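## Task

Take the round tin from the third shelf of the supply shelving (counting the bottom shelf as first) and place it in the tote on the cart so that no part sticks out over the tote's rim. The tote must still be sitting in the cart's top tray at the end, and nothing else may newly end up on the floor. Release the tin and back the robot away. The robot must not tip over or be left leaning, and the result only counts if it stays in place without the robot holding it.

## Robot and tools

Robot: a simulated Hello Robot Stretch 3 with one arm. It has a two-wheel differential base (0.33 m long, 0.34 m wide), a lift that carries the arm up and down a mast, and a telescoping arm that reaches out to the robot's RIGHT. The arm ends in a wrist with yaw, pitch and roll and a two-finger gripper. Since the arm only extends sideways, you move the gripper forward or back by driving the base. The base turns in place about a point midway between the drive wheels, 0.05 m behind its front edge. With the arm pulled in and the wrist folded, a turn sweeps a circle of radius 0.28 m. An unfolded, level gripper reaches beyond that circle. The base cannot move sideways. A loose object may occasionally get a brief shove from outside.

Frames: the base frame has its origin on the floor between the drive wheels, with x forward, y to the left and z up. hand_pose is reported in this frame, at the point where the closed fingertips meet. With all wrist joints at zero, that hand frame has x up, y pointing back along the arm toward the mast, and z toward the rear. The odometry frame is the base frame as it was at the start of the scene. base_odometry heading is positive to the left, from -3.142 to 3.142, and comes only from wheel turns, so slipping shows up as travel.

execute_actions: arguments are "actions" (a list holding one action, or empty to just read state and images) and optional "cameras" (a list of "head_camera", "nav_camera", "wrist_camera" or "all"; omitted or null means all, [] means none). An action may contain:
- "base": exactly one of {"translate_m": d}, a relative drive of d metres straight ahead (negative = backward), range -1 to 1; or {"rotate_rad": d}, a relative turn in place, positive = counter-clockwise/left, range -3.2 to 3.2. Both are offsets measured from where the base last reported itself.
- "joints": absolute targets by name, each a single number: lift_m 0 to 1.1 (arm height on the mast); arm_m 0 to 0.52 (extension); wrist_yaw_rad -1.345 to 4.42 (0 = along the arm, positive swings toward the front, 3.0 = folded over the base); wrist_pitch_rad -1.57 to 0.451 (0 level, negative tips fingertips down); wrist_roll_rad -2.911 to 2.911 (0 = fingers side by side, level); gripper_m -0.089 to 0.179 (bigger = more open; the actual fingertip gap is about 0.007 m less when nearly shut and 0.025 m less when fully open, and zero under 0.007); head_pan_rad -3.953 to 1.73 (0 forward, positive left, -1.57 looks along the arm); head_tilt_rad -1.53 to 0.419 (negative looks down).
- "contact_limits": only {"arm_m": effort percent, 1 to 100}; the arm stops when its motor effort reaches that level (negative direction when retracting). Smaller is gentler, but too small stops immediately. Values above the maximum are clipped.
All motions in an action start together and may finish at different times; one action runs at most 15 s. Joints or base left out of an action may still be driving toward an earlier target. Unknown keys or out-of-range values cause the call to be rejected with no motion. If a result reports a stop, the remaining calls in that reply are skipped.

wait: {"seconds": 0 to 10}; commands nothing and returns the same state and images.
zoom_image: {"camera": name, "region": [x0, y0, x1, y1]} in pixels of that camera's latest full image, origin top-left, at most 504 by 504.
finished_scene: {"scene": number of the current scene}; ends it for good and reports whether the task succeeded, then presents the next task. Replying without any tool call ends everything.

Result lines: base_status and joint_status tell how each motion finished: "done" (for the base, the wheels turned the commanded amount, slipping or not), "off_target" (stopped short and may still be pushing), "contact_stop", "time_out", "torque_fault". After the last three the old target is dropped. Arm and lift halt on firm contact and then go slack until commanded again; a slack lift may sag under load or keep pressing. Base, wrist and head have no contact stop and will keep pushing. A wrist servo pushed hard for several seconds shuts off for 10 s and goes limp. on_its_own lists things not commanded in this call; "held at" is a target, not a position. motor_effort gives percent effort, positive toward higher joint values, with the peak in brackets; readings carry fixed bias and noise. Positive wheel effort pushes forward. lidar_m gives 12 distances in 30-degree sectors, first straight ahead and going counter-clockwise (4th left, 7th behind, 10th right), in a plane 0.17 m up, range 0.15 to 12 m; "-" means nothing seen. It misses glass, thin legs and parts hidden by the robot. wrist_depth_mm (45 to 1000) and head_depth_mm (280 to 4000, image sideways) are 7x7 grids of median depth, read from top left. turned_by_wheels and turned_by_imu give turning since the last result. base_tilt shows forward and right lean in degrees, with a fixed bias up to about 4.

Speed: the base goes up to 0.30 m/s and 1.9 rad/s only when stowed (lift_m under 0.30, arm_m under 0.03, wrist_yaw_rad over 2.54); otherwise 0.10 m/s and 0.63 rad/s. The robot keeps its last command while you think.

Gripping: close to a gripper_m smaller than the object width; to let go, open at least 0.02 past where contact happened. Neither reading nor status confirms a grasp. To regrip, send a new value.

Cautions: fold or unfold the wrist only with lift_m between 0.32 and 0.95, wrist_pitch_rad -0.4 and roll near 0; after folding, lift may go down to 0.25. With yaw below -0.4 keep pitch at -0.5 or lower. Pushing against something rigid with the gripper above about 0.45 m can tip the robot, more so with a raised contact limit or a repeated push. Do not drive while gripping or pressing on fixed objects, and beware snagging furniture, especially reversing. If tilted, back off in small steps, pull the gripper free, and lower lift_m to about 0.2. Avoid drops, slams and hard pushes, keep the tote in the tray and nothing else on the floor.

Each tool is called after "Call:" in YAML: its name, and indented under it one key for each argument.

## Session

Call:
execute_actions:
  actions:
    - {"joints":{"lift_m":0.28,"head_tilt_rad":-0.4}}

Scene clock: 3.67 s.
base_odometry: x=+0.000 y=+0.000 heading=+0.000 (m, m, rad; odometry frame)
turned_by_wheels: +0.000 (rad since the last result)
turned_by_imu: +0.000 (rad since the last result)
base_tilt: forward=-0.7 right=+2.3 (deg)
lidar_m: 2.07 2.25 2.07 2.08 1.32 1.21 1.63 2.00 1.91 2.05 2.36 1.83
head_depth_mm: 1811 1885 2008 1858 1947 1921 1529 / 1865 1944 2076 2204 2338 1903 1534 / 1898 2013 2122 2291 2391 1916 1523 / 1971 2091 2191 2337 2428 1918 1531 / 2027 2158 2278 2329 2428 1915 1530 / 2062 2241 2372 2168 2311 1915 1523 / 2168 2288 2407 2267 2385 1906 1520
base_status: not commanded
joint_positions: lift_m=+0.281 arm_m=-0.002 wrist_yaw_rad=+3.046 wrist_pitch_rad=-0.535 wrist_roll_rad=+0.008 gripper_m=+0.037 head_pan_rad=+0.006 head_tilt_rad=-0.395
joint_status: all done
motor_effort: left_wheel=+0(0) right_wheel=-1(1) lift_m=+6(17) arm_m=+1(0) wrist_yaw_rad=+0(0) wrist_pitch_rad=+4(4) wrist_roll_rad=+0(0) gripper_m=+0(0) head_pan_rad=+0(0) head_tilt_rad=-4(33) (%)
hand_pose: x=-0.0014 y=+0.0643 z=+0.2682 quat_wxyz=(+0.220, +0.692, +0.153, +0.670) (m; base frame)
wrist_depth_mm: - - - - - - - / 950 970 - - - - - / 748 728 771 769 788 788 791 / 596 612 611 622 620 631 640 / 501 507 - 542 517 527 513 / 439 - - - 452 445 448 / - - - - 385 387 398
pictures: head_camera (sideways: a quarter turn clockwise sets it upright), nav_camera (sideways: a quarter turn counterclockwise sets it upright), wrist_camera
Images, in order (width x height): head_camera 896x504, nav_camera 672x504, wrist_camera 644x364.

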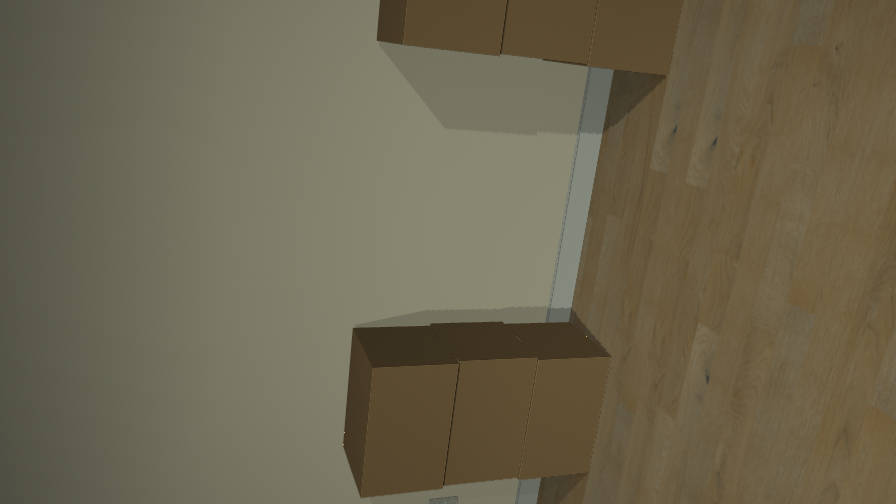

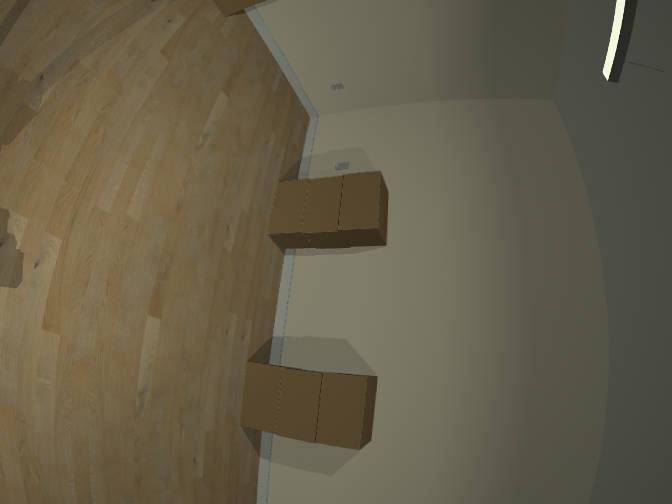

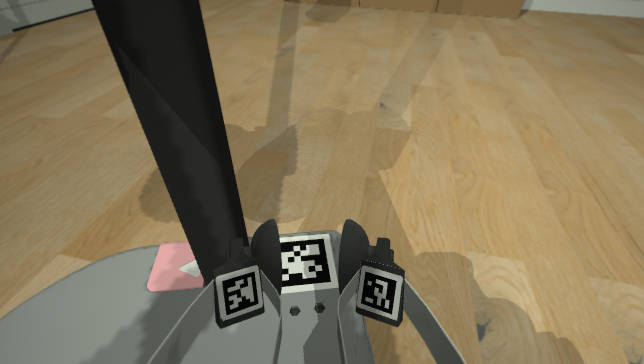

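Similar layout likely.

Call:
execute_actions:
  actions:
    - {"base":{"rotate_rad":-1.92},"joints":{"head_tilt_rad":-0.25}}
  cameras: ["head_camera","nav_camera"]

Scene clock: 10.97 s.
base_odometry: x=+0.000 y=+0.000 heading=-1.920 (m, m, rad; odometry frame)
turned_by_wheels: -1.920 (rad since the last result)
turned_by_imu: -1.914 (rad since the last result)
base_tilt: forward=-0.8 right=+2.4 (deg)
lidar_m: 1.91 2.11 2.21 1.83 2.22 2.14 2.06 2.15 1.24 1.21 1.69 2.31
head_depth_mm: 2179 2256 2357 2454 2563 2292 1769 / 2166 2255 2347 2447 2517 2291 1754 / 2147 2257 2330 2433 2562 2307 1767 / 2178 2246 2354 2394 2523 2316 1756 / 2091 1954 2274 2331 2294 2128 1761 / 2072 2139 2264 2362 2416 2180 1751 / 2107 2151 2252 2353 2398 2176 1763
base_status: done
joint_positions: lift_m=+0.281 arm_m=-0.002 wrist_yaw_rad=+3.046 wrist_pitch_rad=-0.535 wrist_roll_rad=+0.008 gripper_m=+0.037 head_pan_rad=+0.006 head_tilt_rad=-0.260
joint_status: all done
motor_effort: left_wheel=+2(13) right_wheel=-4(12) lift_m=+6(6) arm_m=+0(0) wrist_yaw_rad=+0(2) wrist_pitch_rad=+4(4) wrist_roll_rad=+0(0) gripper_m=+0(0) head_pan_rad=+0(0) head_tilt_rad=+6(25) (%)
hand_pose: x=-0.0014 y=+0.0642 z=+0.2682 quat_wxyz=(+0.220, +0.692, +0.153, +0.670) (m; base frame)
wrist_depth_mm: - - - - - - - / 971 937 - - - - - / 732 739 756 755 783 787 797 / 605 615 617 603 620 632 634 / 504 498 - 544 518 520 525 / 451 - - - 456 452 454 / - - - - 388 395 396
pictures: head_camera (sideways: a quarter turn clockwise sets it upright), nav_camera (sideways: a quarter turn counterclockwise sets it upright)
Images, in order (width x height): head_camera 896x504, nav_camera 672x504.

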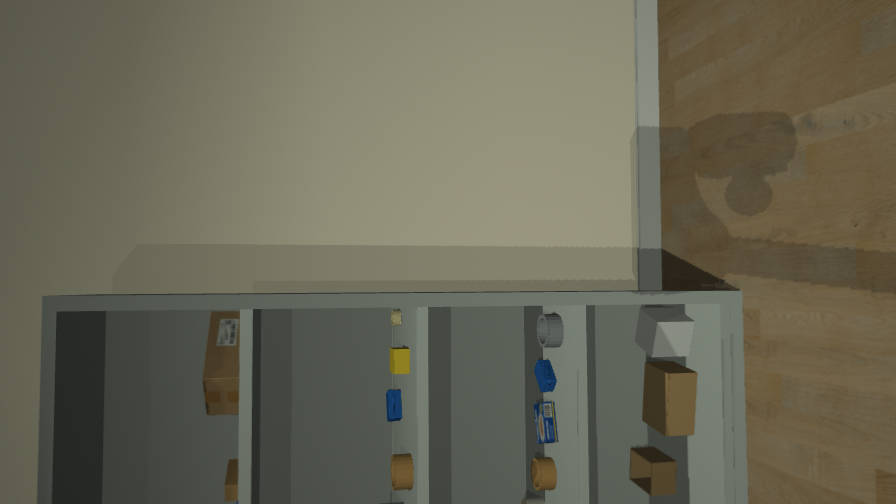

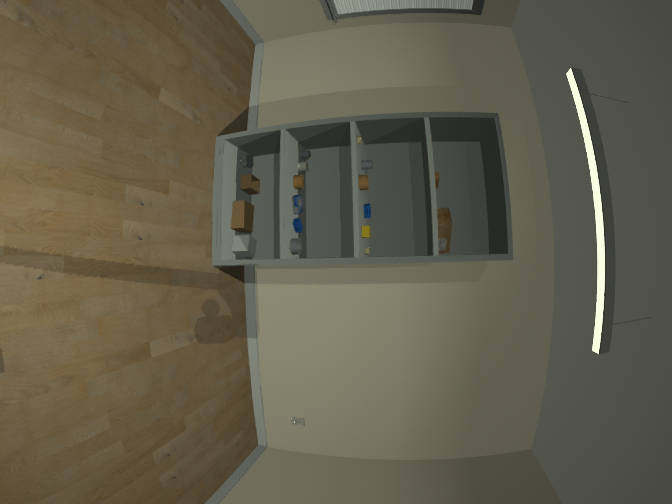

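Call:
execute_actions:
  actions:
    - {"base":{"rotate_rad":0.56}}
  cameras: []

Call:
execute_actions:
  actions:
    - {"base":{"translate_m":1}}
  cameras: []

Call:
execute_actions:
  actions:
    - {"base":{"translate_m":0.6}}
  cameras: []

Call:
execute_actions:
  actions:
    - {"base":{"rotate_rad":1.04},"joints":{"head_pan_rad":-1.57,"head_tilt_rad":-0.5,"lift_m":0.6,"wrist_pitch_rad":-0.4}}
  cameras: ["head_camera"]

Call:
execute_actions:
  actions:
    - {"joints":{"wrist_yaw_rad":0,"gripper_m":0.15,"lift_m":1.0,"wrist_pitch_rad":-0.2}}

Scene clock: 24.13 s.
base_odometry: x=+0.000 y=+0.000 heading=-1.360 (m, m, rad; odometry frame)
turned_by_wheels: +0.560 (rad since the last result)
turned_by_imu: +0.558 (rad since the last result)
base_tilt: forward=-0.7 right=+2.4 (deg)
lidar_m: 2.11 2.19 1.83 2.07 2.12 2.06 2.17 1.23 1.21 1.71 2.41 1.90
head_depth_mm: 2058 2160 2251 2292 2315 2144 1758 / 2204 2283 2367 2442 2420 2178 1771 / 2330 2082 2151 2200 2302 2274 1764 / 2543 2568 2677 2800 2854 2296 1754 / 2625 2723 2895 3048 3062 2290 1757 / 2765 2901 2987 3060 3093 2300 1742 / 2618 2677 2807 2843 2848 2303 1767
base_status: done
joint_positions: lift_m=+0.281 arm_m=-0.002 wrist_yaw_rad=+3.046 wrist_pitch_rad=-0.535 wrist_roll_rad=+0.008 gripper_m=+0.037 head_pan_rad=+0.006 head_tilt_rad=-0.260
joint_status: not commanded
motor_effort: left_wheel=-3(10) right_wheel=+3(11) lift_m=+7(6) arm_m=+0(0) wrist_yaw_rad=+0(0) wrist_pitch_rad=+4(4) wrist_roll_rad=+0(0) gripper_m=+0(0) head_pan_rad=+0(0) head_tilt_rad=+7(6) (%)
hand_pose: x=-0.0014 y=+0.0642 z=+0.2682 quat_wxyz=(+0.220, +0.692, +0.153, +0.670) (m; base frame)
wrist_depth_mm: - - - - - - - / - 945 - - - - - / 745 756 778 769 778 759 806 / 591 609 605 612 615 641 637 / 498 500 - 537 518 523 538 / 447 - - - 447 446 454 / - - - - 388 389 391
pictures: none
No camera images: the call's "cameras" was empty. Leave "cameras" out to get every camera's image.

Scene clock: 29.23 s.
base_odometry: x=+0.209 y=-0.978 heading=-1.360 (m, m, rad; odometry frame)
turned_by_wheels: +0.000 (rad since the last result)
turned_by_imu: +0.003 (rad since the last result)
base_tilt: forward=-0.9 right=+2.3 (deg)
lidar_m: 1.11 1.65 1.46 1.37 2.29 2.91 2.93 2.01 2.16 2.10 1.16 1.21
head_depth_mm: 1239 1220 1392 1359 1500 1363 1496 / 989 1021 1093 1109 1179 1254 1342 / 1515 1561 1614 1691 1738 1817 1706 / 1583 1635 1705 1774 1854 1930 1763 / 1676 1752 1825 1889 1991 2032 1745 / 1787 1849 1941 2058 2134 2157 1764 / 1888 1986 2012 2083 2179 2147 1748
base_status: done
joint_positions: lift_m=+0.281 arm_m=-0.002 wrist_yaw_rad=+3.046 wrist_pitch_rad=-0.535 wrist_roll_rad=+0.008 gripper_m=+0.037 head_pan_rad=+0.006 head_tilt_rad=-0.259
joint_status: not commanded
motor_effort: left_wheel=-3(9) right_wheel=+4(12) lift_m=+6(6) arm_m=+0(1) wrist_yaw_rad=-1(1) wrist_pitch_rad=+4(4) wrist_roll_rad=+0(0) gripper_m=+0(0) head_pan_rad=+0(0) head_tilt_rad=+6(6) (%)
hand_pose: x=-0.0014 y=+0.0642 z=+0.2681 quat_wxyz=(+0.220, +0.692, +0.153, +0.670) (m; base frame)
wrist_depth_mm: - - - - - - - / 982 - - - - - - / 730 741 758 772 780 784 808 / 592 608 610 624 622 626 637 / 501 502 - 535 527 520 533 / 442 - - - 447 449 458 / - - - - 381 393 398
pictures: none
No camera images: the call's "cameras" was empty. Leave "cameras" out to get every camera's image.

Scene clock: 32.87 s.
base_odometry: x=+0.334 y=-1.565 heading=-1.360 (m, m, rad; odometry frame)
turned_by_wheels: +0.000 (rad since the last result)
turned_by_imu: +0.002 (rad since the last result)
base_tilt: forward=-0.9 right=+2.3 (deg)
lidar_m: 1.08 1.31 1.28 1.34 1.44 3.42 2.80 2.55 2.48 0.97 0.80 0.55
head_depth_mm: 901 933 962 994 1029 1063 1097 / 951 979 1012 1044 1083 1122 1173 / 993 1027 1067 1101 1150 1195 1251 / 1047 1093 1132 1176 1228 1280 1345 / 1108 1154 1199 1257 1301 1360 1437 / 1178 1232 1278 1343 1404 1478 1535 / 1258 1313 1381 1437 1521 1599 1650
base_status: done
joint_positions: lift_m=+0.281 arm_m=-0.002 wrist_yaw_rad=+3.046 wrist_pitch_rad=-0.535 wrist_roll_rad=+0.008 gripper_m=+0.037 head_pan_rad=+0.006 head_tilt_rad=-0.259
joint_status: not commanded
motor_effort: left_wheel=-3(10) right_wheel=+3(12) lift_m=+6(6) arm_m=+0(0) wrist_yaw_rad=-1(0) wrist_pitch_rad=+4(4) wrist_roll_rad=+0(0) gripper_m=+0(0) head_pan_rad=+0(1) head_tilt_rad=+6(6) (%)
hand_pose: x=-0.0014 y=+0.0642 z=+0.2681 quat_wxyz=(+0.220, +0.692, +0.153, +0.670) (m; base frame)
wrist_depth_mm: - - - - - - 970 / 973 955 - - - - - / 728 767 751 759 777 795 795 / 608 588 607 608 635 619 645 / 503 517 - 546 518 526 530 / 442 - - - 454 448 452 / - - - - 387 401 391
pictures: none
No camera images: the call's "cameras" was empty. Leave "cameras" out to get every camera's image.

Scene clock: 36.60 s.
base_odometry: x=+0.334 y=-1.565 heading=-0.320 (m, m, rad; odometry frame)
turned_by_wheels: +1.040 (rad since the last result)
turned_by_imu: +1.039 (rad since the last result)
base_tilt: forward=-0.8 right=+2.2 (deg)
lidar_m: 1.28 1.34 1.44 3.42 2.80 2.55 2.49 0.97 0.80 0.55 1.08 1.31
head_depth_mm: 845 906 972 722 1154 996 833 / 844 908 957 718 1155 1002 855 / 844 904 972 713 1141 1011 847 / 842 909 968 715 1151 1005 848 / 451 480 519 566 632 747 797 / 867 935 1015 1105 1208 1348 1404 / 875 937 1016 1106 1213 1351 1404
base_status: done
joint_positions: lift_m=+0.599 arm_m=-0.002 wrist_yaw_rad=+3.046 wrist_pitch_rad=-0.421 wrist_roll_rad=+0.008 gripper_m=+0.037 head_pan_rad=-1.563 head_tilt_rad=-0.494
joint_status: all done
motor_effort: left_wheel=-3(11) right_wheel=+3(12) lift_m=+29(31) arm_m=+0(0) wrist_yaw_rad=+0(0) wrist_pitch_rad=+7(8) wrist_roll_rad=+0(0) gripper_m=+0(0) head_pan_rad=-4(55) head_tilt_rad=-4(29) (%)
hand_pose: x=+0.0001 y=+0.0800 z=+0.6113 quat_wxyz=(+0.181, +0.700, +0.114, +0.681) (m; base frame)
wrist_depth_mm: - - - - - - 992 / - - - - - - - / - - - - - - - / - - - - - - - / - - - - - - - / 860 871 - 864 927 874 882 / 739 731 731 756 751 767 768
pictures: head_camera (sideways: a quarter turn clockwise sets it upright)
Images, in order (width x height): head_camera 896x504.

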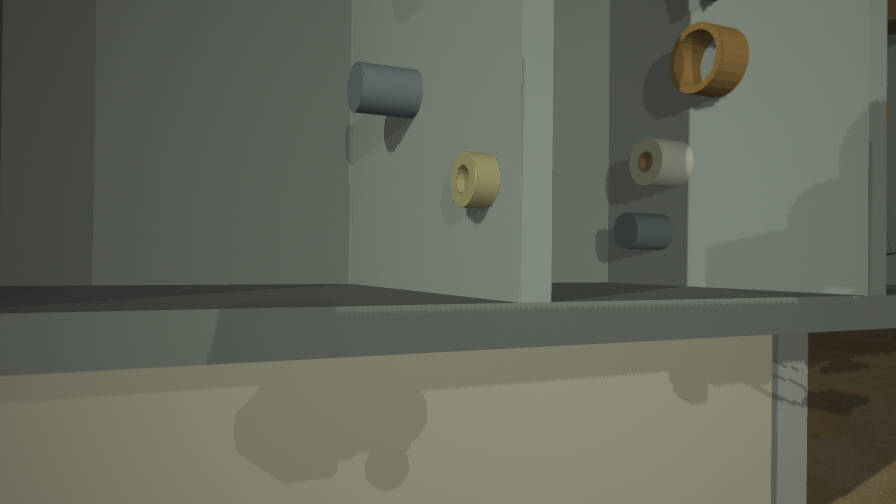

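Scene clock: 41.07 s.
base_odometry: x=+0.334 y=-1.565 heading=-0.320 (m, m, rad; odometry frame)
turned_by_wheels: +0.000 (rad since the last result)
turned_by_imu: +0.000 (rad since the last result)
base_tilt: forward=-0.7 right=+2.3 (deg)
lidar_m: 1.28 1.34 1.44 3.43 2.79 2.55 2.48 0.97 0.80 0.55 1.08 1.31
head_depth_mm: 846 907 968 719 - - - / 847 906 956 719 597 - - / 843 906 967 716 - - - / 841 905 966 712 - - - / 449 480 518 564 618 710 798 / 860 938 1012 1105 1197 1344 1404 / 869 936 1018 1106 1209 1338 1395
base_status: not commanded
joint_positions: lift_m=+0.999 arm_m=-0.002 wrist_yaw_rad=+0.002 wrist_pitch_rad=-0.222 wrist_roll_rad=+0.008 gripper_m=+0.150 head_pan_rad=-1.563 head_tilt_rad=-0.494
joint_status: all done
motor_effort: left_wheel=-3(3) right_wheel=+4(3) lift_m=+29(29) arm_m=+0(0) wrist_yaw_rad=-2(3) wrist_pitch_rad=+8(9) wrist_roll_rad=+0(0) gripper_m=+0(82) head_pan_rad=-4(5) head_tilt_rad=-3(3) (%)
hand_pose: x=-0.0211 y=-0.3877 z=+1.0580 quat_wxyz=(+0.700, +0.079, -0.705, -0.078) (m; base frame)
wrist_depth_mm: 699 709 269 675 663 662 679 / 718 754 330 711 699 710 728 / 793 787 335 690 634 739 740 / 839 852 338 389 424 408 379 / 896 894 902 339 339 345 349 / 992 - 949 780 902 917 834 / - - - 720 709 688 747
pictures: head_camera (sideways: a quarter turn clockwise sets it upright), nav_camera (sideways: a quarter turn counterclockwise sets it upright), wrist_camera
Images, in order (width x height): head_camera 896x504, nav_camera 672x504, wrist_camera 644x364.

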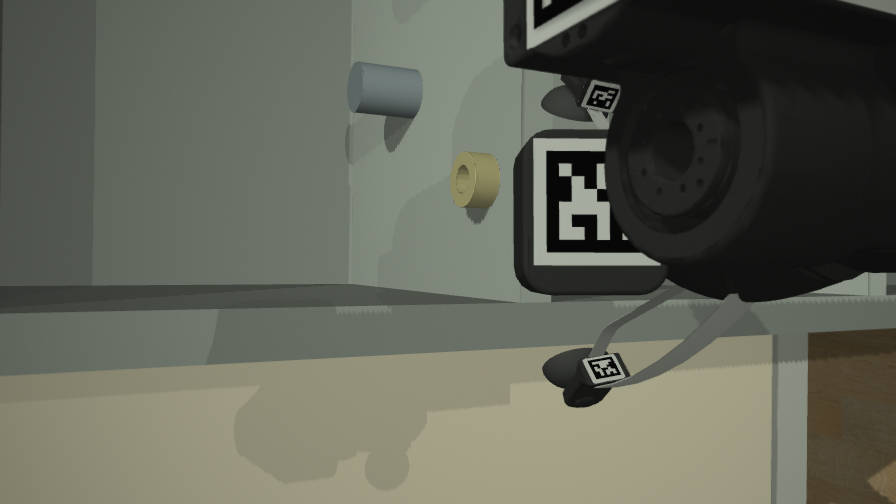

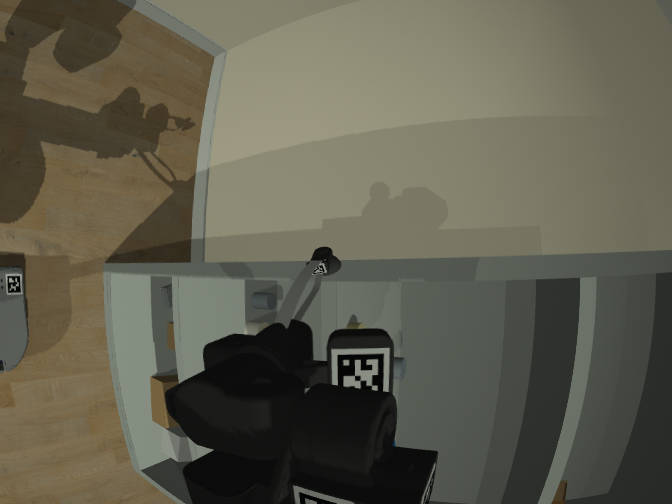

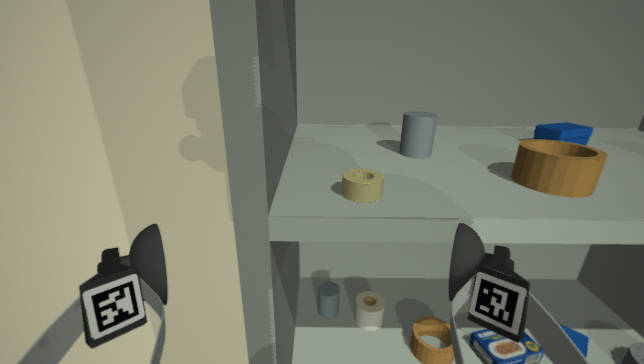

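Call:
execute_actions:
  actions:
    - {"base":{"translate_m":-0.2},"joints":{"gripper_m":0.13}}
  cameras: []

Call:
execute_actions:
  actions:
    - {"joints":{"arm_m":0.28}}
  cameras: ["wrist_camera"]

Scene clock: 50.20 s.
base_odometry: x=+0.145 y=-1.502 heading=-0.321 (m, m, rad; odometry frame)
turned_by_wheels: +0.000 (rad since the last result)
turned_by_imu: -0.001 (rad since the last result)
base_tilt: forward=-0.7 right=+2.3 (deg)
lidar_m: 1.48 1.51 1.73 3.42 2.53 2.34 2.28 0.80 0.72 0.84 0.59 1.52
head_depth_mm: 842 898 959 718 - - - / 836 901 966 631 589 - - / 837 899 958 681 - - - / 836 899 949 714 - - - / 837 898 959 710 1089 1011 826 / 839 903 963 709 1014 1002 824 / 784 788 792 701 750 801 788
base_status: done
joint_positions: lift_m=+0.999 arm_m=-0.002 wrist_yaw_rad=+0.002 wrist_pitch_rad=-0.222 wrist_roll_rad=+0.008 gripper_m=+0.130 head_pan_rad=-1.563 head_tilt_rad=-0.494
joint_status: all done
motor_effort: left_wheel=-3(9) right_wheel=+4(5) lift_m=+29(29) arm_m=+0(0) wrist_yaw_rad=-3(2) wrist_pitch_rad=+8(7) wrist_roll_rad=+0(0) gripper_m=+0(74) head_pan_rad=-5(4) head_tilt_rad=-4(4) (%)
hand_pose: x=-0.0211 y=-0.3877 z=+1.0580 quat_wxyz=(+0.700, +0.079, -0.705, -0.078) (m; base frame)
wrist_depth_mm: 300 430 668 659 660 655 661 / 303 430 691 709 701 691 654 / 302 427 678 633 723 733 589 / 318 383 384 414 375 430 433 / 339 334 339 338 337 342 341 / 947 - 784 870 878 813 637 / - 458 699 716 707 695 641
pictures: none
No camera images: the call's "cameras" was empty. Leave "cameras" out to get every camera's image.

Scene clock: 53.50 s.
base_odometry: x=+0.145 y=-1.502 heading=-0.321 (m, m, rad; odometry frame)
turned_by_wheels: +0.000 (rad since the last result)
turned_by_imu: +0.000 (rad since the last result)
base_tilt: forward=-0.8 right=+2.4 (deg)
lidar_m: 1.48 1.51 1.73 3.43 2.53 2.33 2.28 0.81 0.72 0.84 0.59 1.51
head_depth_mm: 838 900 949 - 1156 984 833 / 838 899 943 629 1153 958 828 / 837 895 - 613 1149 994 827 / 834 896 944 - 1148 992 827 / 832 897 963 676 1144 997 825 / 832 896 956 710 1108 1004 826 / 787 788 790 699 752 807 788
base_status: not commanded
joint_positions: lift_m=+0.999 arm_m=+0.280 wrist_yaw_rad=+0.001 wrist_pitch_rad=-0.222 wrist_roll_rad=+0.008 gripper_m=+0.130 head_pan_rad=-1.563 head_tilt_rad=-0.494
joint_status: all done
motor_effort: left_wheel=-3(3) right_wheel=+3(4) lift_m=+29(29) arm_m=+4(9) wrist_yaw_rad=-2(2) wrist_pitch_rad=+8(8) wrist_roll_rad=+0(0) gripper_m=+0(0) head_pan_rad=-4(5) head_tilt_rad=-4(4) (%)
hand_pose: x=-0.0213 y=-0.6692 z=+1.0580 quat_wxyz=(+0.700, +0.079, -0.705, -0.079) (m; base frame)
wrist_depth_mm: 291 401 410 411 412 411 410 / 289 419 434 437 434 438 434 / 292 415 467 464 472 466 471 / 293 376 414 360 426 424 329 / 277 301 296 261 300 302 305 / 227 - 231 231 230 182 179 / 193 180 188 188 189 158 177
pictures: wrist_camera
Images, in order (width x height): wrist_camera 644x364.

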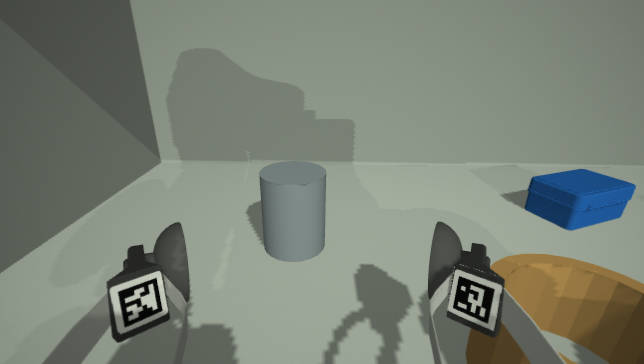

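Call:
execute_actions:
  actions:
    - {"base":{"translate_m":0.012},"joints":{"arm_m":0.375,"lift_m":0.97}}
  cameras: ["wrist_camera"]

Call:
execute_actions:
  actions:
    - {"joints":{"gripper_m":0.01}}
  cameras: []

Call:
execute_actions:
  actions:
    - {"joints":{"lift_m":1.03}}
  cameras: ["wrist_camera"]

Scene clock: 63.10 s.
base_odometry: x=+0.156 y=-1.505 heading=-0.321 (m, m, rad; odometry frame)
turned_by_wheels: +0.000 (rad since the last result)
turned_by_imu: +0.000 (rad since the last result)
base_tilt: forward=-0.8 right=+2.3 (deg)
lidar_m: 1.47 1.50 1.71 3.41 2.55 2.35 2.30 0.82 0.72 0.80 0.59 1.51
head_depth_mm: 840 903 954 - 1167 982 830 / 839 902 953 630 1149 958 826 / 835 903 942 644 1151 994 828 / 834 899 953 643 1153 996 827 / 835 900 962 691 1143 1008 824 / 834 897 951 706 1061 974 828 / 745 749 752 669 711 764 777
base_status: done
joint_positions: lift_m=+0.971 arm_m=+0.375 wrist_yaw_rad=+0.001 wrist_pitch_rad=-0.222 wrist_roll_rad=+0.008 gripper_m=+0.130 head_pan_rad=-1.563 head_tilt_rad=-0.494
joint_status: all done
motor_effort: left_wheel=-3(5) right_wheel=+3(10) lift_m=+6(26) arm_m=+4(4) wrist_yaw_rad=-1(1) wrist_pitch_rad=+8(8) wrist_roll_rad=+0(0) gripper_m=+0(0) head_pan_rad=-4(4) head_tilt_rad=-3(3) (%)
hand_pose: x=-0.0214 y=-0.7643 z=+1.0295 quat_wxyz=(+0.700, +0.079, -0.705, -0.079) (m; base frame)
wrist_depth_mm: 273 326 327 325 326 325 327 / 274 345 345 350 349 348 352 / 275 363 365 370 373 369 374 / 274 335 337 161 346 350 353 / 241 248 230 141 247 251 250 / 186 - 188 154 190 196 193 / 159 147 155 156 155 151 157
pictures: wrist_camera
Images, in order (width x height): wrist_camera 644x364.

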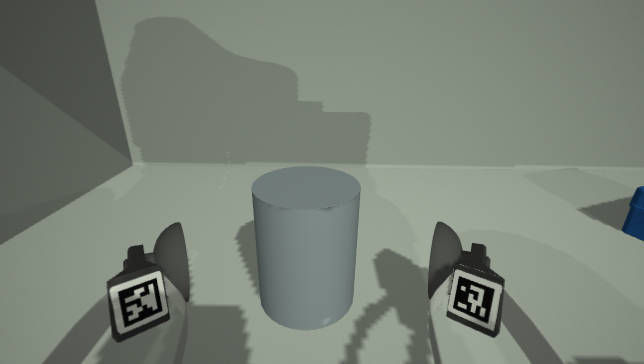

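Scene clock: 64.80 s.
base_odometry: x=+0.156 y=-1.505 heading=-0.321 (m, m, rad; odometry frame)
turned_by_wheels: +0.000 (rad since the last result)
turned_by_imu: +0.000 (rad since the last result)
base_tilt: forward=-0.8 right=+2.4 (deg)
lidar_m: 1.46 1.50 1.72 3.43 2.55 2.36 2.30 0.81 0.72 0.79 0.59 1.51
head_depth_mm: 839 902 959 - 1174 983 831 / 841 903 949 631 1151 960 832 / 839 901 940 646 1148 987 827 / 839 899 954 642 1150 998 825 / 836 895 959 711 1150 1006 824 / 831 898 950 706 1056 970 826 / 744 748 751 668 712 767 774
base_status: not commanded
joint_positions: lift_m=+0.971 arm_m=+0.375 wrist_yaw_rad=+0.001 wrist_pitch_rad=-0.222 wrist_roll_rad=+0.008 gripper_m=+0.011 head_pan_rad=-1.563 head_tilt_rad=-0.494
joint_status: all done
motor_effort: left_wheel=-3(3) right_wheel=+3(3) lift_m=+6(6) arm_m=+4(4) wrist_yaw_rad=-1(2) wrist_pitch_rad=+8(8) wrist_roll_rad=+0(0) gripper_m=-16(89) head_pan_rad=-5(5) head_tilt_rad=-3(4) (%)
hand_pose: x=-0.0214 y=-0.7643 z=+1.0295 quat_wxyz=(+0.700, +0.079, -0.705, -0.079) (m; base frame)
wrist_depth_mm: 271 324 324 330 327 325 326 / 275 346 352 346 350 351 346 / 274 364 369 369 367 371 371 / 277 337 335 159 350 350 354 / 237 239 242 141 247 247 247 / 185 188 173 153 200 191 192 / 152 153 153 155 152 156 157
pictures: none
No camera images: the call's "cameras" was empty. Leave "cameras" out to get every camera's image.

Scene clock: 66.17 s.
base_odometry: x=+0.156 y=-1.505 heading=-0.321 (m, m, rad; odometry frame)
turned_by_wheels: +0.000 (rad since the last result)
turned_by_imu: +0.000 (rad since the last result)
base_tilt: forward=-0.8 right=+2.4 (deg)
lidar_m: 1.46 1.50 1.72 3.43 2.54 2.36 2.30 0.82 0.72 0.80 0.59 1.51
head_depth_mm: 838 890 - 677 1154 985 831 / 834 892 974 639 1147 951 832 / 840 883 - 715 1151 988 826 / 839 889 - 674 1151 1002 825 / 834 899 963 713 1140 1003 824 / 837 898 948 709 1057 970 821 / 742 750 752 672 713 763 774
base_status: not commanded
joint_positions: lift_m=+1.029 arm_m=+0.375 wrist_yaw_rad=+0.001 wrist_pitch_rad=-0.222 wrist_roll_rad=+0.008 gripper_m=+0.011 head_pan_rad=-1.563 head_tilt_rad=-0.494
joint_status: all done
motor_effort: left_wheel=-3(3) right_wheel=+3(3) lift_m=+29(31) arm_m=+4(4) wrist_yaw_rad=-1(0) wrist_pitch_rad=+7(7) wrist_roll_rad=+0(0) gripper_m=-16(16) head_pan_rad=-4(4) head_tilt_rad=-3(4) (%)
hand_pose: x=-0.0214 y=-0.7643 z=+1.0880 quat_wxyz=(+0.700, +0.079, -0.705, -0.079) (m; base frame)
wrist_depth_mm: 276 328 327 331 328 328 330 / 273 345 348 345 350 347 348 / 275 364 368 371 373 367 370 / 274 383 391 158 392 396 399 / 274 347 347 141 357 362 362 / 257 270 249 152 290 278 263 / 222 221 222 216 219 224 226
pictures: wrist_camera
Images, in order (width x height): wrist_camera 644x364.

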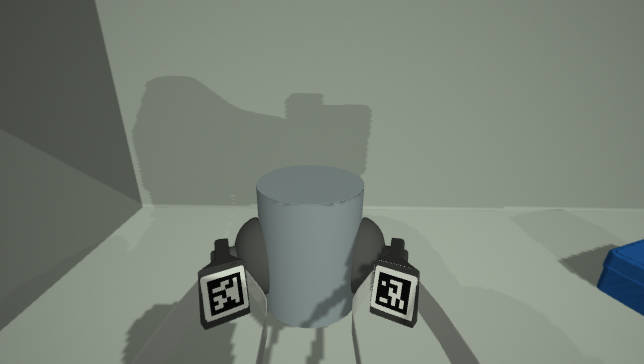

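Call:
execute_actions:
  actions:
    - {"joints":{"arm_m":0}}
  cameras: []

Call:
execute_actions:
  actions:
    - {"base":{"rotate_rad":2.17},"joints":{"wrist_yaw_rad":2.62,"wrist_pitch_rad":-0.4,"lift_m":0.29,"head_pan_rad":0.6,"head_tilt_rad":-0.5}}
  cameras: []

Call:
execute_actions:
  actions:
    - {"base":{"translate_m":1}}
  cameras: []

Call:
execute_actions:
  actions:
    - {"base":{"translate_m":0.6}}

Scene clock: 78.37 s.
base_odometry: x=+0.156 y=-1.505 heading=-0.321 (m, m, rad; odometry frame)
turned_by_wheels: +0.000 (rad since the last result)
turned_by_imu: +0.000 (rad since the last result)
base_tilt: forward=-0.7 right=+2.3 (deg)
lidar_m: 1.47 1.50 1.72 3.41 2.54 2.36 2.29 0.82 0.72 0.80 0.59 1.51
head_depth_mm: 837 901 967 - - - - / 840 903 961 686 - - - / 838 898 959 807 - - - / 839 897 960 801 - - - / 836 897 960 710 1156 1004 824 / 837 894 950 707 1058 977 830 / 748 751 751 671 712 767 777
base_status: not commanded
joint_positions: lift_m=+1.029 arm_m=+0.000 wrist_yaw_rad=+0.000 wrist_pitch_rad=-0.222 wrist_roll_rad=+0.008 gripper_m=+0.011 head_pan_rad=-1.563 head_tilt_rad=-0.494
joint_status: all done
motor_effort: left_wheel=-3(3) right_wheel=+3(4) lift_m=+29(28) arm_m=-4(6) wrist_yaw_rad=-1(1) wrist_pitch_rad=+8(8) wrist_roll_rad=+0(0) gripper_m=-16(16) head_pan_rad=-5(4) head_tilt_rad=-4(4) (%)
hand_pose: x=-0.0214 y=-0.3900 z=+1.0880 quat_wxyz=(+0.700, +0.078, -0.705, -0.079) (m; base frame)
wrist_depth_mm: 287 411 653 665 673 664 647 / 289 412 694 689 700 694 670 / 292 413 735 733 730 756 652 / 314 420 496 158 406 518 446 / 877 351 353 142 361 361 365 / 975 390 343 152 900 860 626 / - 399 724 736 724 770 661
pictures: none
No camera images: the call's "cameras" was empty. Leave "cameras" out to get every camera's image.

Scene clock: 85.93 s.
base_odometry: x=+0.156 y=-1.505 heading=+1.849 (m, m, rad; odometry frame)
turned_by_wheels: +2.170 (rad since the last result)
turned_by_imu: +2.170 (rad since the last result)
base_tilt: forward=-0.8 right=+2.3 (deg)
lidar_m: 2.41 2.32 2.29 0.82 0.72 0.61 0.59 1.48 1.47 1.50 2.41 3.42
head_depth_mm: 2391 2585 2743 2767 2204 1720 1410 / 2286 2500 2711 2895 2176 1727 1411 / 2236 2404 2578 2754 2179 1713 1412 / 2104 2281 2487 2673 2195 1702 1401 / 2068 2209 2373 2573 2196 1727 1397 / 2014 2127 2288 2456 2183 1717 1399 / 1919 2052 2197 2419 2177 1704 1399
base_status: done
joint_positions: lift_m=+0.291 arm_m=+0.000 wrist_yaw_rad=+2.618 wrist_pitch_rad=-0.416 wrist_roll_rad=+0.008 gripper_m=+0.011 head_pan_rad=+0.593 head_tilt_rad=-0.494
joint_status: all done
motor_effort: left_wheel=-3(8) right_wheel=+3(9) lift_m=+6(26) arm_m=-3(4) wrist_yaw_rad=+1(3) wrist_pitch_rad=+5(6) wrist_roll_rad=+0(0) gripper_m=-16(16) head_pan_rad=+4(52) head_tilt_rad=-5(4) (%)
hand_pose: x=+0.0910 y=+0.0493 z=+0.3039 quat_wxyz=(+0.320, +0.708, -0.039, +0.628) (m; base frame)
wrist_depth_mm: 634 - - - - - - / 679 - - - - - - / 709 996 - - - - - / 673 725 756 159 763 778 774 / 587 596 601 141 605 626 624 / 501 499 477 151 525 511 510 / - 448 419 421 424 437 440
pictures: none
No camera images: the call's "cameras" was empty. Leave "cameras" out to get every camera's image.

Scene clock: 91.03 s.
base_odometry: x=-0.119 y=-0.544 heading=+1.849 (m, m, rad; odometry frame)
turned_by_wheels: +0.000 (rad since the last result)
turned_by_imu: +0.003 (rad since the last result)
base_tilt: forward=-0.7 right=+2.4 (deg)
lidar_m: 1.59 1.46 1.69 1.83 1.84 1.34 1.58 2.09 1.78 2.26 2.66 2.63
head_depth_mm: 1745 1892 2014 1890 2052 1722 1418 / 1682 1804 1937 1893 1950 1719 1413 / 1628 1727 1853 1893 2021 1716 1418 / 1574 1682 1812 1983 2102 1715 1411 / 1517 1613 1741 1920 2028 1697 1397 / 1461 1558 1678 1817 1973 1715 1397 / 1396 1511 1615 1753 1928 1702 1404
base_status: done
joint_positions: lift_m=+0.291 arm_m=+0.000 wrist_yaw_rad=+2.619 wrist_pitch_rad=-0.416 wrist_roll_rad=+0.008 gripper_m=+0.011 head_pan_rad=+0.593 head_tilt_rad=-0.495
joint_status: not commanded
motor_effort: left_wheel=-3(8) right_wheel=+3(12) lift_m=+6(6) arm_m=-3(3) wrist_yaw_rad=+2(2) wrist_pitch_rad=+5(5) wrist_roll_rad=+0(0) gripper_m=-16(16) head_pan_rad=+4(4) head_tilt_rad=-3(4) (%)
hand_pose: x=+0.0909 y=+0.0493 z=+0.3038 quat_wxyz=(+0.320, +0.708, -0.039, +0.628) (m; base frame)
wrist_depth_mm: - - - - - - - / - - - - - - - / - 986 - - - - - / 758 717 767 159 766 773 793 / 595 605 591 141 615 630 624 / 495 507 472 152 524 511 521 / - 454 429 425 431 445 442
pictures: none
No camera images: the call's "cameras" was empty. Leave "cameras" out to get every camera's image.

Scene clock: 94.73 s.
base_odometry: x=-0.283 y=+0.033 heading=+1.849 (m, m, rad; odometry frame)
turned_by_wheels: +0.000 (rad since the last result)
turned_by_imu: +0.002 (rad since the last result)
base_tilt: forward=-0.8 right=+2.3 (deg)
lidar_m: 1.12 0.93 1.32 1.43 2.19 1.85 2.18 2.15 2.13 2.37 2.18 2.16
head_depth_mm: 1343 1461 1596 1738 1959 1723 1412 / 1300 1407 1521 1582 1433 1540 1409 / 1244 1357 1479 1408 1403 1494 1419 / 1200 1283 1404 1349 1350 1439 1367 / 1166 1247 1347 1380 1409 1555 1381 / 1136 1208 1304 1406 1534 1637 1401 / 1090 1166 1253 1352 1467 1580 1398
base_status: done
joint_positions: lift_m=+0.291 arm_m=+0.000 wrist_yaw_rad=+2.619 wrist_pitch_rad=-0.416 wrist_roll_rad=+0.008 gripper_m=+0.011 head_pan_rad=+0.593 head_tilt_rad=-0.495
joint_status: not commanded
motor_effort: left_wheel=-3(8) right_wheel=+3(12) lift_m=+6(6) arm_m=-3(3) wrist_yaw_rad=+2(1) wrist_pitch_rad=+5(5) wrist_roll_rad=+0(0) gripper_m=-16(16) head_pan_rad=+4(4) head_tilt_rad=-3(3) (%)
hand_pose: x=+0.0909 y=+0.0493 z=+0.3038 quat_wxyz=(+0.320, +0.708, -0.039, +0.628) (m; base frame)
wrist_depth_mm: - - - - - - - / - - - - - 907 - / 988 979 - - - - - / 748 736 744 157 768 771 786 / 588 597 619 142 620 609 618 / 497 496 474 152 528 507 520 / - 456 429 422 431 431 443
pictures: head_camera (sideways: a quarter turn clockwise sets it upright), nav_camera (sideways: a quarter turn counterclockwise sets it upright), wrist_camera
Images, in order (width x height): head_camera 896x504, nav_camera 672x504, wrist_camera 644x364.

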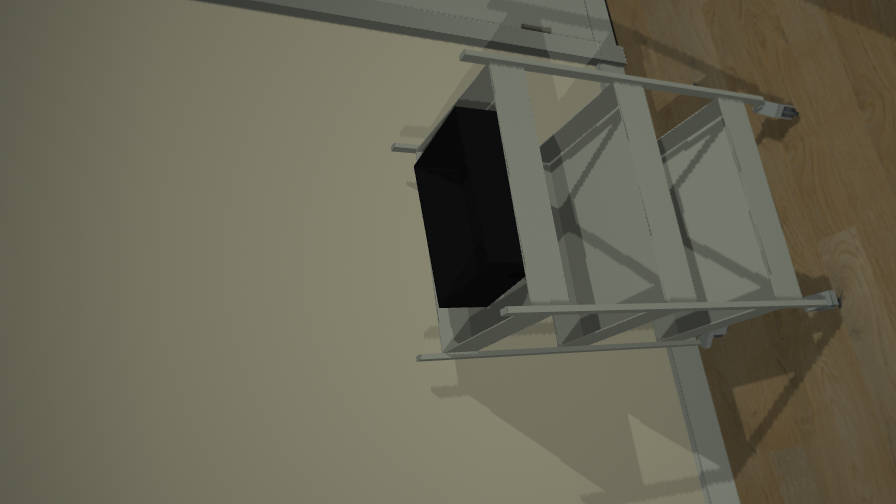

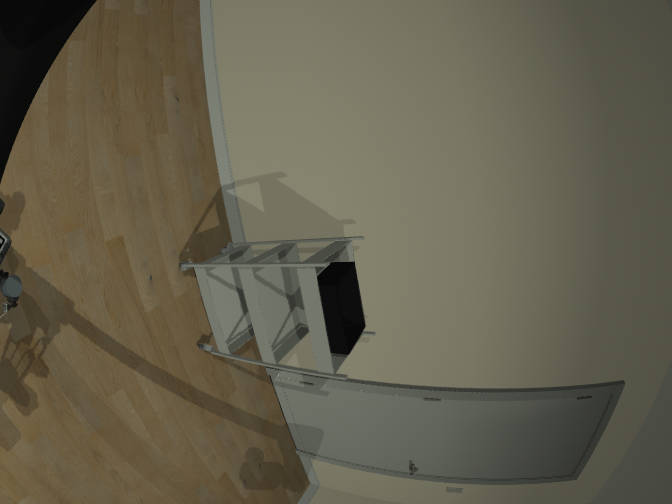

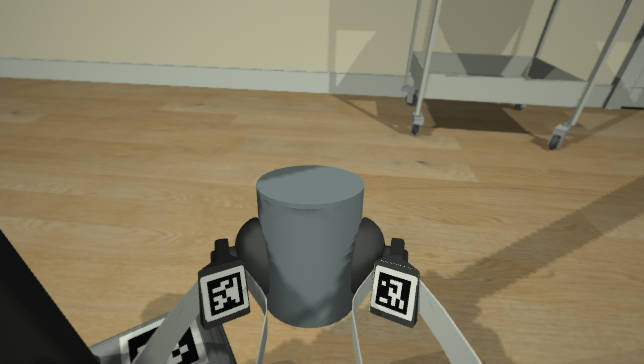

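Call:
execute_actions:
  actions:
    - {"base":{"translate_m":0.62}}
  cameras: []

Call:
execute_actions:
  actions:
    - {"base":{"rotate_rad":2.52},"joints":{"head_pan_rad":-1.57,"head_tilt_rad":-0.7}}
  cameras: ["head_camera"]

Call:
execute_actions:
  actions:
    - {"joints":{"lift_m":0.95,"wrist_yaw_rad":1.2}}
  cameras: []

Call:
execute_actions:
  actions:
    - {"joints":{"arm_m":0.33,"wrist_yaw_rad":0,"wrist_pitch_rad":-0.75}}

Scene clock: 106.63 s.
base_odometry: x=-0.453 y=+0.629 heading=+1.849 (m, m, rad; odometry frame)
turned_by_wheels: +0.000 (rad since the last result)
turned_by_imu: +0.002 (rad since the last result)
base_tilt: forward=-0.7 right=+2.4 (deg)
lidar_m: 1.16 0.52 0.51 0.56 1.56 2.42 2.66 2.54 2.58 2.10 1.68 1.67
head_depth_mm: 918 999 1093 1213 1357 1521 1413 / 905 977 1052 1159 1269 1429 1408 / 880 941 1024 1126 1248 1380 1410 / 846 908 985 1076 1184 1264 1308 / 816 871 943 1032 1072 776 925 / 791 844 914 985 952 748 742 / 765 813 876 952 993 826 700
base_status: done
joint_positions: lift_m=+0.291 arm_m=+0.000 wrist_yaw_rad=+2.619 wrist_pitch_rad=-0.416 wrist_roll_rad=+0.008 gripper_m=+0.011 head_pan_rad=+0.593 head_tilt_rad=-0.495
joint_status: not commanded
motor_effort: left_wheel=-3(8) right_wheel=+3(12) lift_m=+6(6) arm_m=-3(3) wrist_yaw_rad=+0(1) wrist_pitch_rad=+5(5) wrist_roll_rad=+0(0) gripper_m=-16(16) head_pan_rad=+5(4) head_tilt_rad=-4(3) (%)
hand_pose: x=+0.0909 y=+0.0493 z=+0.3038 quat_wxyz=(+0.320, +0.708, -0.039, +0.628) (m; base frame)
wrist_depth_mm: 936 906 873 860 823 821 781 / - - 958 843 873 890 844 / - 986 615 605 601 944 936 / 742 735 718 159 730 786 809 / 598 605 594 141 611 618 626 / 496 505 477 153 531 512 505 / - 449 432 427 430 435 438
pictures: none
No camera images: the call's "cameras" was empty. Leave "cameras" out to get every camera's image.

Scene clock: 109.57 s.
base_odometry: x=-0.453 y=+0.629 heading=-1.915 (m, m, rad; odometry frame)
turned_by_wheels: +2.520 (rad since the last result)
turned_by_imu: +2.513 (rad since the last result)
base_tilt: forward=-0.7 right=+2.5 (deg)
lidar_m: 2.42 2.43 2.58 2.54 2.64 1.71 1.66 1.25 0.53 0.51 0.54 1.40
head_depth_mm: 799 884 987 1129 1257 1424 1256 / 801 884 990 981 793 970 1180 / 797 885 989 965 770 980 1129 / 796 885 994 961 766 975 1166 / 803 888 996 952 772 1003 1162 / 800 888 999 989 824 992 1141 / 802 889 996 1145 823 1404 1234
base_status: done
joint_positions: lift_m=+0.291 arm_m=+0.000 wrist_yaw_rad=+2.619 wrist_pitch_rad=-0.416 wrist_roll_rad=+0.008 gripper_m=+0.011 head_pan_rad=-1.563 head_tilt_rad=-0.692
joint_status: all done
motor_effort: left_wheel=-3(10) right_wheel=+3(14) lift_m=+6(6) arm_m=-3(3) wrist_yaw_rad=+1(0) wrist_pitch_rad=+5(6) wrist_roll_rad=+0(0) gripper_m=-16(16) head_pan_rad=-4(53) head_tilt_rad=-4(26) (%)
hand_pose: x=+0.0909 y=+0.0493 z=+0.3038 quat_wxyz=(+0.320, +0.708, -0.039, +0.628) (m; base frame)
wrist_depth_mm: - - - - - - - / - - - - - - - / 973 974 - - - - - / 727 743 748 159 763 782 791 / 597 592 604 141 620 623 624 / 492 498 472 152 530 509 514 / - 448 436 414 424 444 441
pictures: head_camera (sideways: a quarter turn clockwise sets it upright)
Images, in order (width x height): head_camera 896x504.

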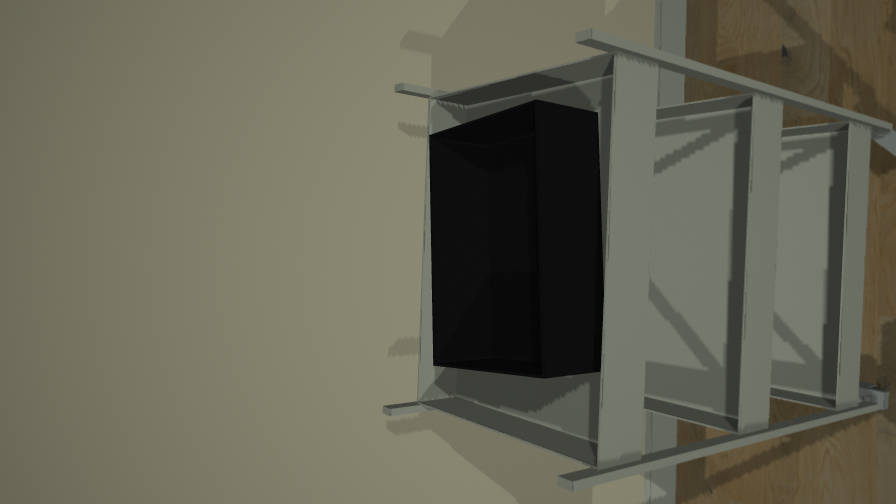

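Scene clock: 116.40 s.
base_odometry: x=-0.453 y=+0.629 heading=-1.915 (m, m, rad; odometry frame)
turned_by_wheels: +0.000 (rad since the last result)
turned_by_imu: +0.000 (rad since the last result)
base_tilt: forward=-0.7 right=+2.3 (deg)
lidar_m: 2.41 2.43 2.58 2.54 2.65 1.71 1.67 1.25 0.53 0.51 0.55 1.40
head_depth_mm: 800 881 990 1131 - - 1224 / 798 886 994 990 777 - - / 798 884 993 968 777 - - / 799 887 990 951 783 - - / 796 885 996 954 775 1014 - / 799 889 991 991 835 - - / 800 888 996 1133 1230 - -
base_status: not commanded
joint_positions: lift_m=+0.949 arm_m=+0.000 wrist_yaw_rad=+1.202 wrist_pitch_rad=-0.416 wrist_roll_rad=+0.008 gripper_m=+0.011 head_pan_rad=-1.563 head_tilt_rad=-0.692
joint_status: all done
motor_effort: left_wheel=-3(3) right_wheel=+3(2) lift_m=+29(30) arm_m=-4(4) wrist_yaw_rad=-3(4) wrist_pitch_rad=+5(5) wrist_roll_rad=+0(1) gripper_m=-16(16) head_pan_rad=-4(4) head_tilt_rad=-5(5) (%)
hand_pose: x=+0.1881 y=-0.2264 z=+0.9623 quat_wxyz=(+0.652, +0.513, -0.490, +0.268) (m; base frame)
wrist_depth_mm: - - - - - 788 611 / - - - - - 834 631 / - - - - - 829 652 / - - - 158 - 896 656 / - - - 141 - 909 681 / - - - 152 - 916 487 / - - - - - 445 438
pictures: none
No camera images: the call's "cameras" was empty. Leave "cameras" out to get every camera's image.

Scene clock: 120.03 s.
base_odometry: x=-0.453 y=+0.629 heading=-1.915 (m, m, rad; odometry frame)
turned_by_wheels: +0.000 (rad since the last result)
turned_by_imu: +0.000 (rad since the last result)
base_tilt: forward=-0.8 right=+2.4 (deg)
lidar_m: 2.42 2.43 2.58 2.54 2.64 1.71 1.67 1.25 0.52 0.51 0.54 1.40
head_depth_mm: 795 866 - - 1286 1432 1261 / 795 858 1026 980 793 977 1183 / 795 - - 952 773 981 1122 / 800 869 - 939 762 978 1160 / 801 883 999 952 774 1005 1159 / 802 883 992 996 826 988 1135 / 803 883 998 1133 825 1407 1234
base_status: not commanded
joint_positions: lift_m=+0.949 arm_m=+0.330 wrist_yaw_rad=+0.000 wrist_pitch_rad=-0.760 wrist_roll_rad=+0.008 gripper_m=+0.011 head_pan_rad=-1.563 head_tilt_rad=-0.692
joint_status: all done
motor_effort: left_wheel=-3(3) right_wheel=+4(3) lift_m=+29(29) arm_m=+4(7) wrist_yaw_rad=-1(3) wrist_pitch_rad=+3(4) wrist_roll_rad=+0(0) gripper_m=-16(17) head_pan_rad=-4(5) head_tilt_rad=-5(5) (%)
hand_pose: x=-0.0215 y=-0.6438 z=+0.8940 quat_wxyz=(+0.654, +0.261, -0.659, -0.263) (m; base frame)
wrist_depth_mm: 371 371 367 362 357 363 358 / 431 425 423 413 416 420 412 / 512 487 500 501 493 492 485 / 621 579 416 158 412 578 609 / 809 409 376 141 397 449 745 / 983 344 - 152 383 343 - / 934 325 334 339 338 301 941
pictures: head_camera (sideways: a quarter turn clockwise sets it upright), nav_camera (sideways: a quarter turn counterclockwise sets it upright), wrist_camera
Images, in order (width x height): head_camera 896x504, nav_camera 672x504, wrist_camera 644x364.

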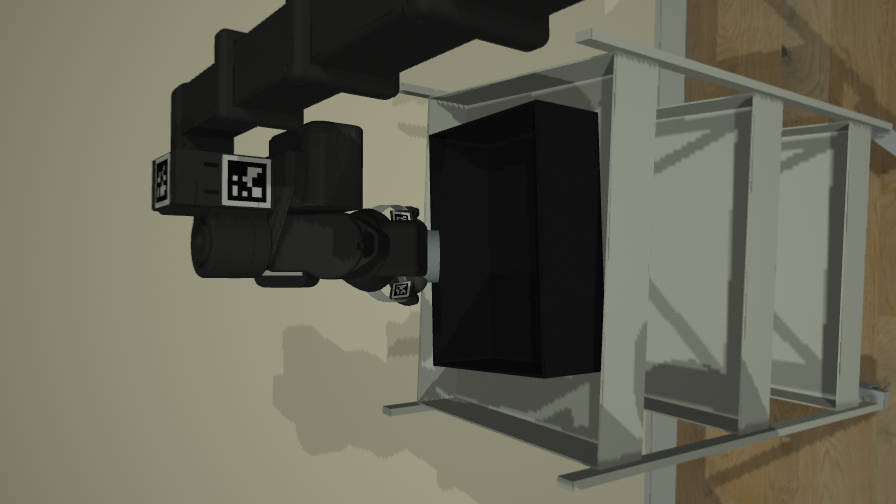

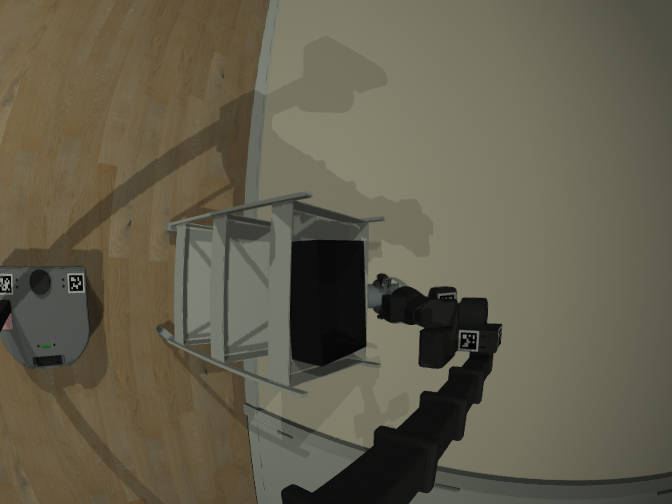

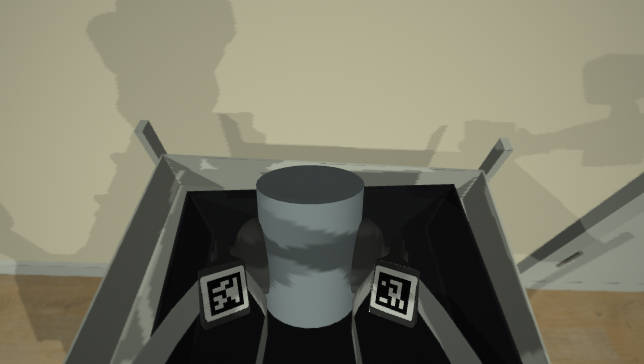

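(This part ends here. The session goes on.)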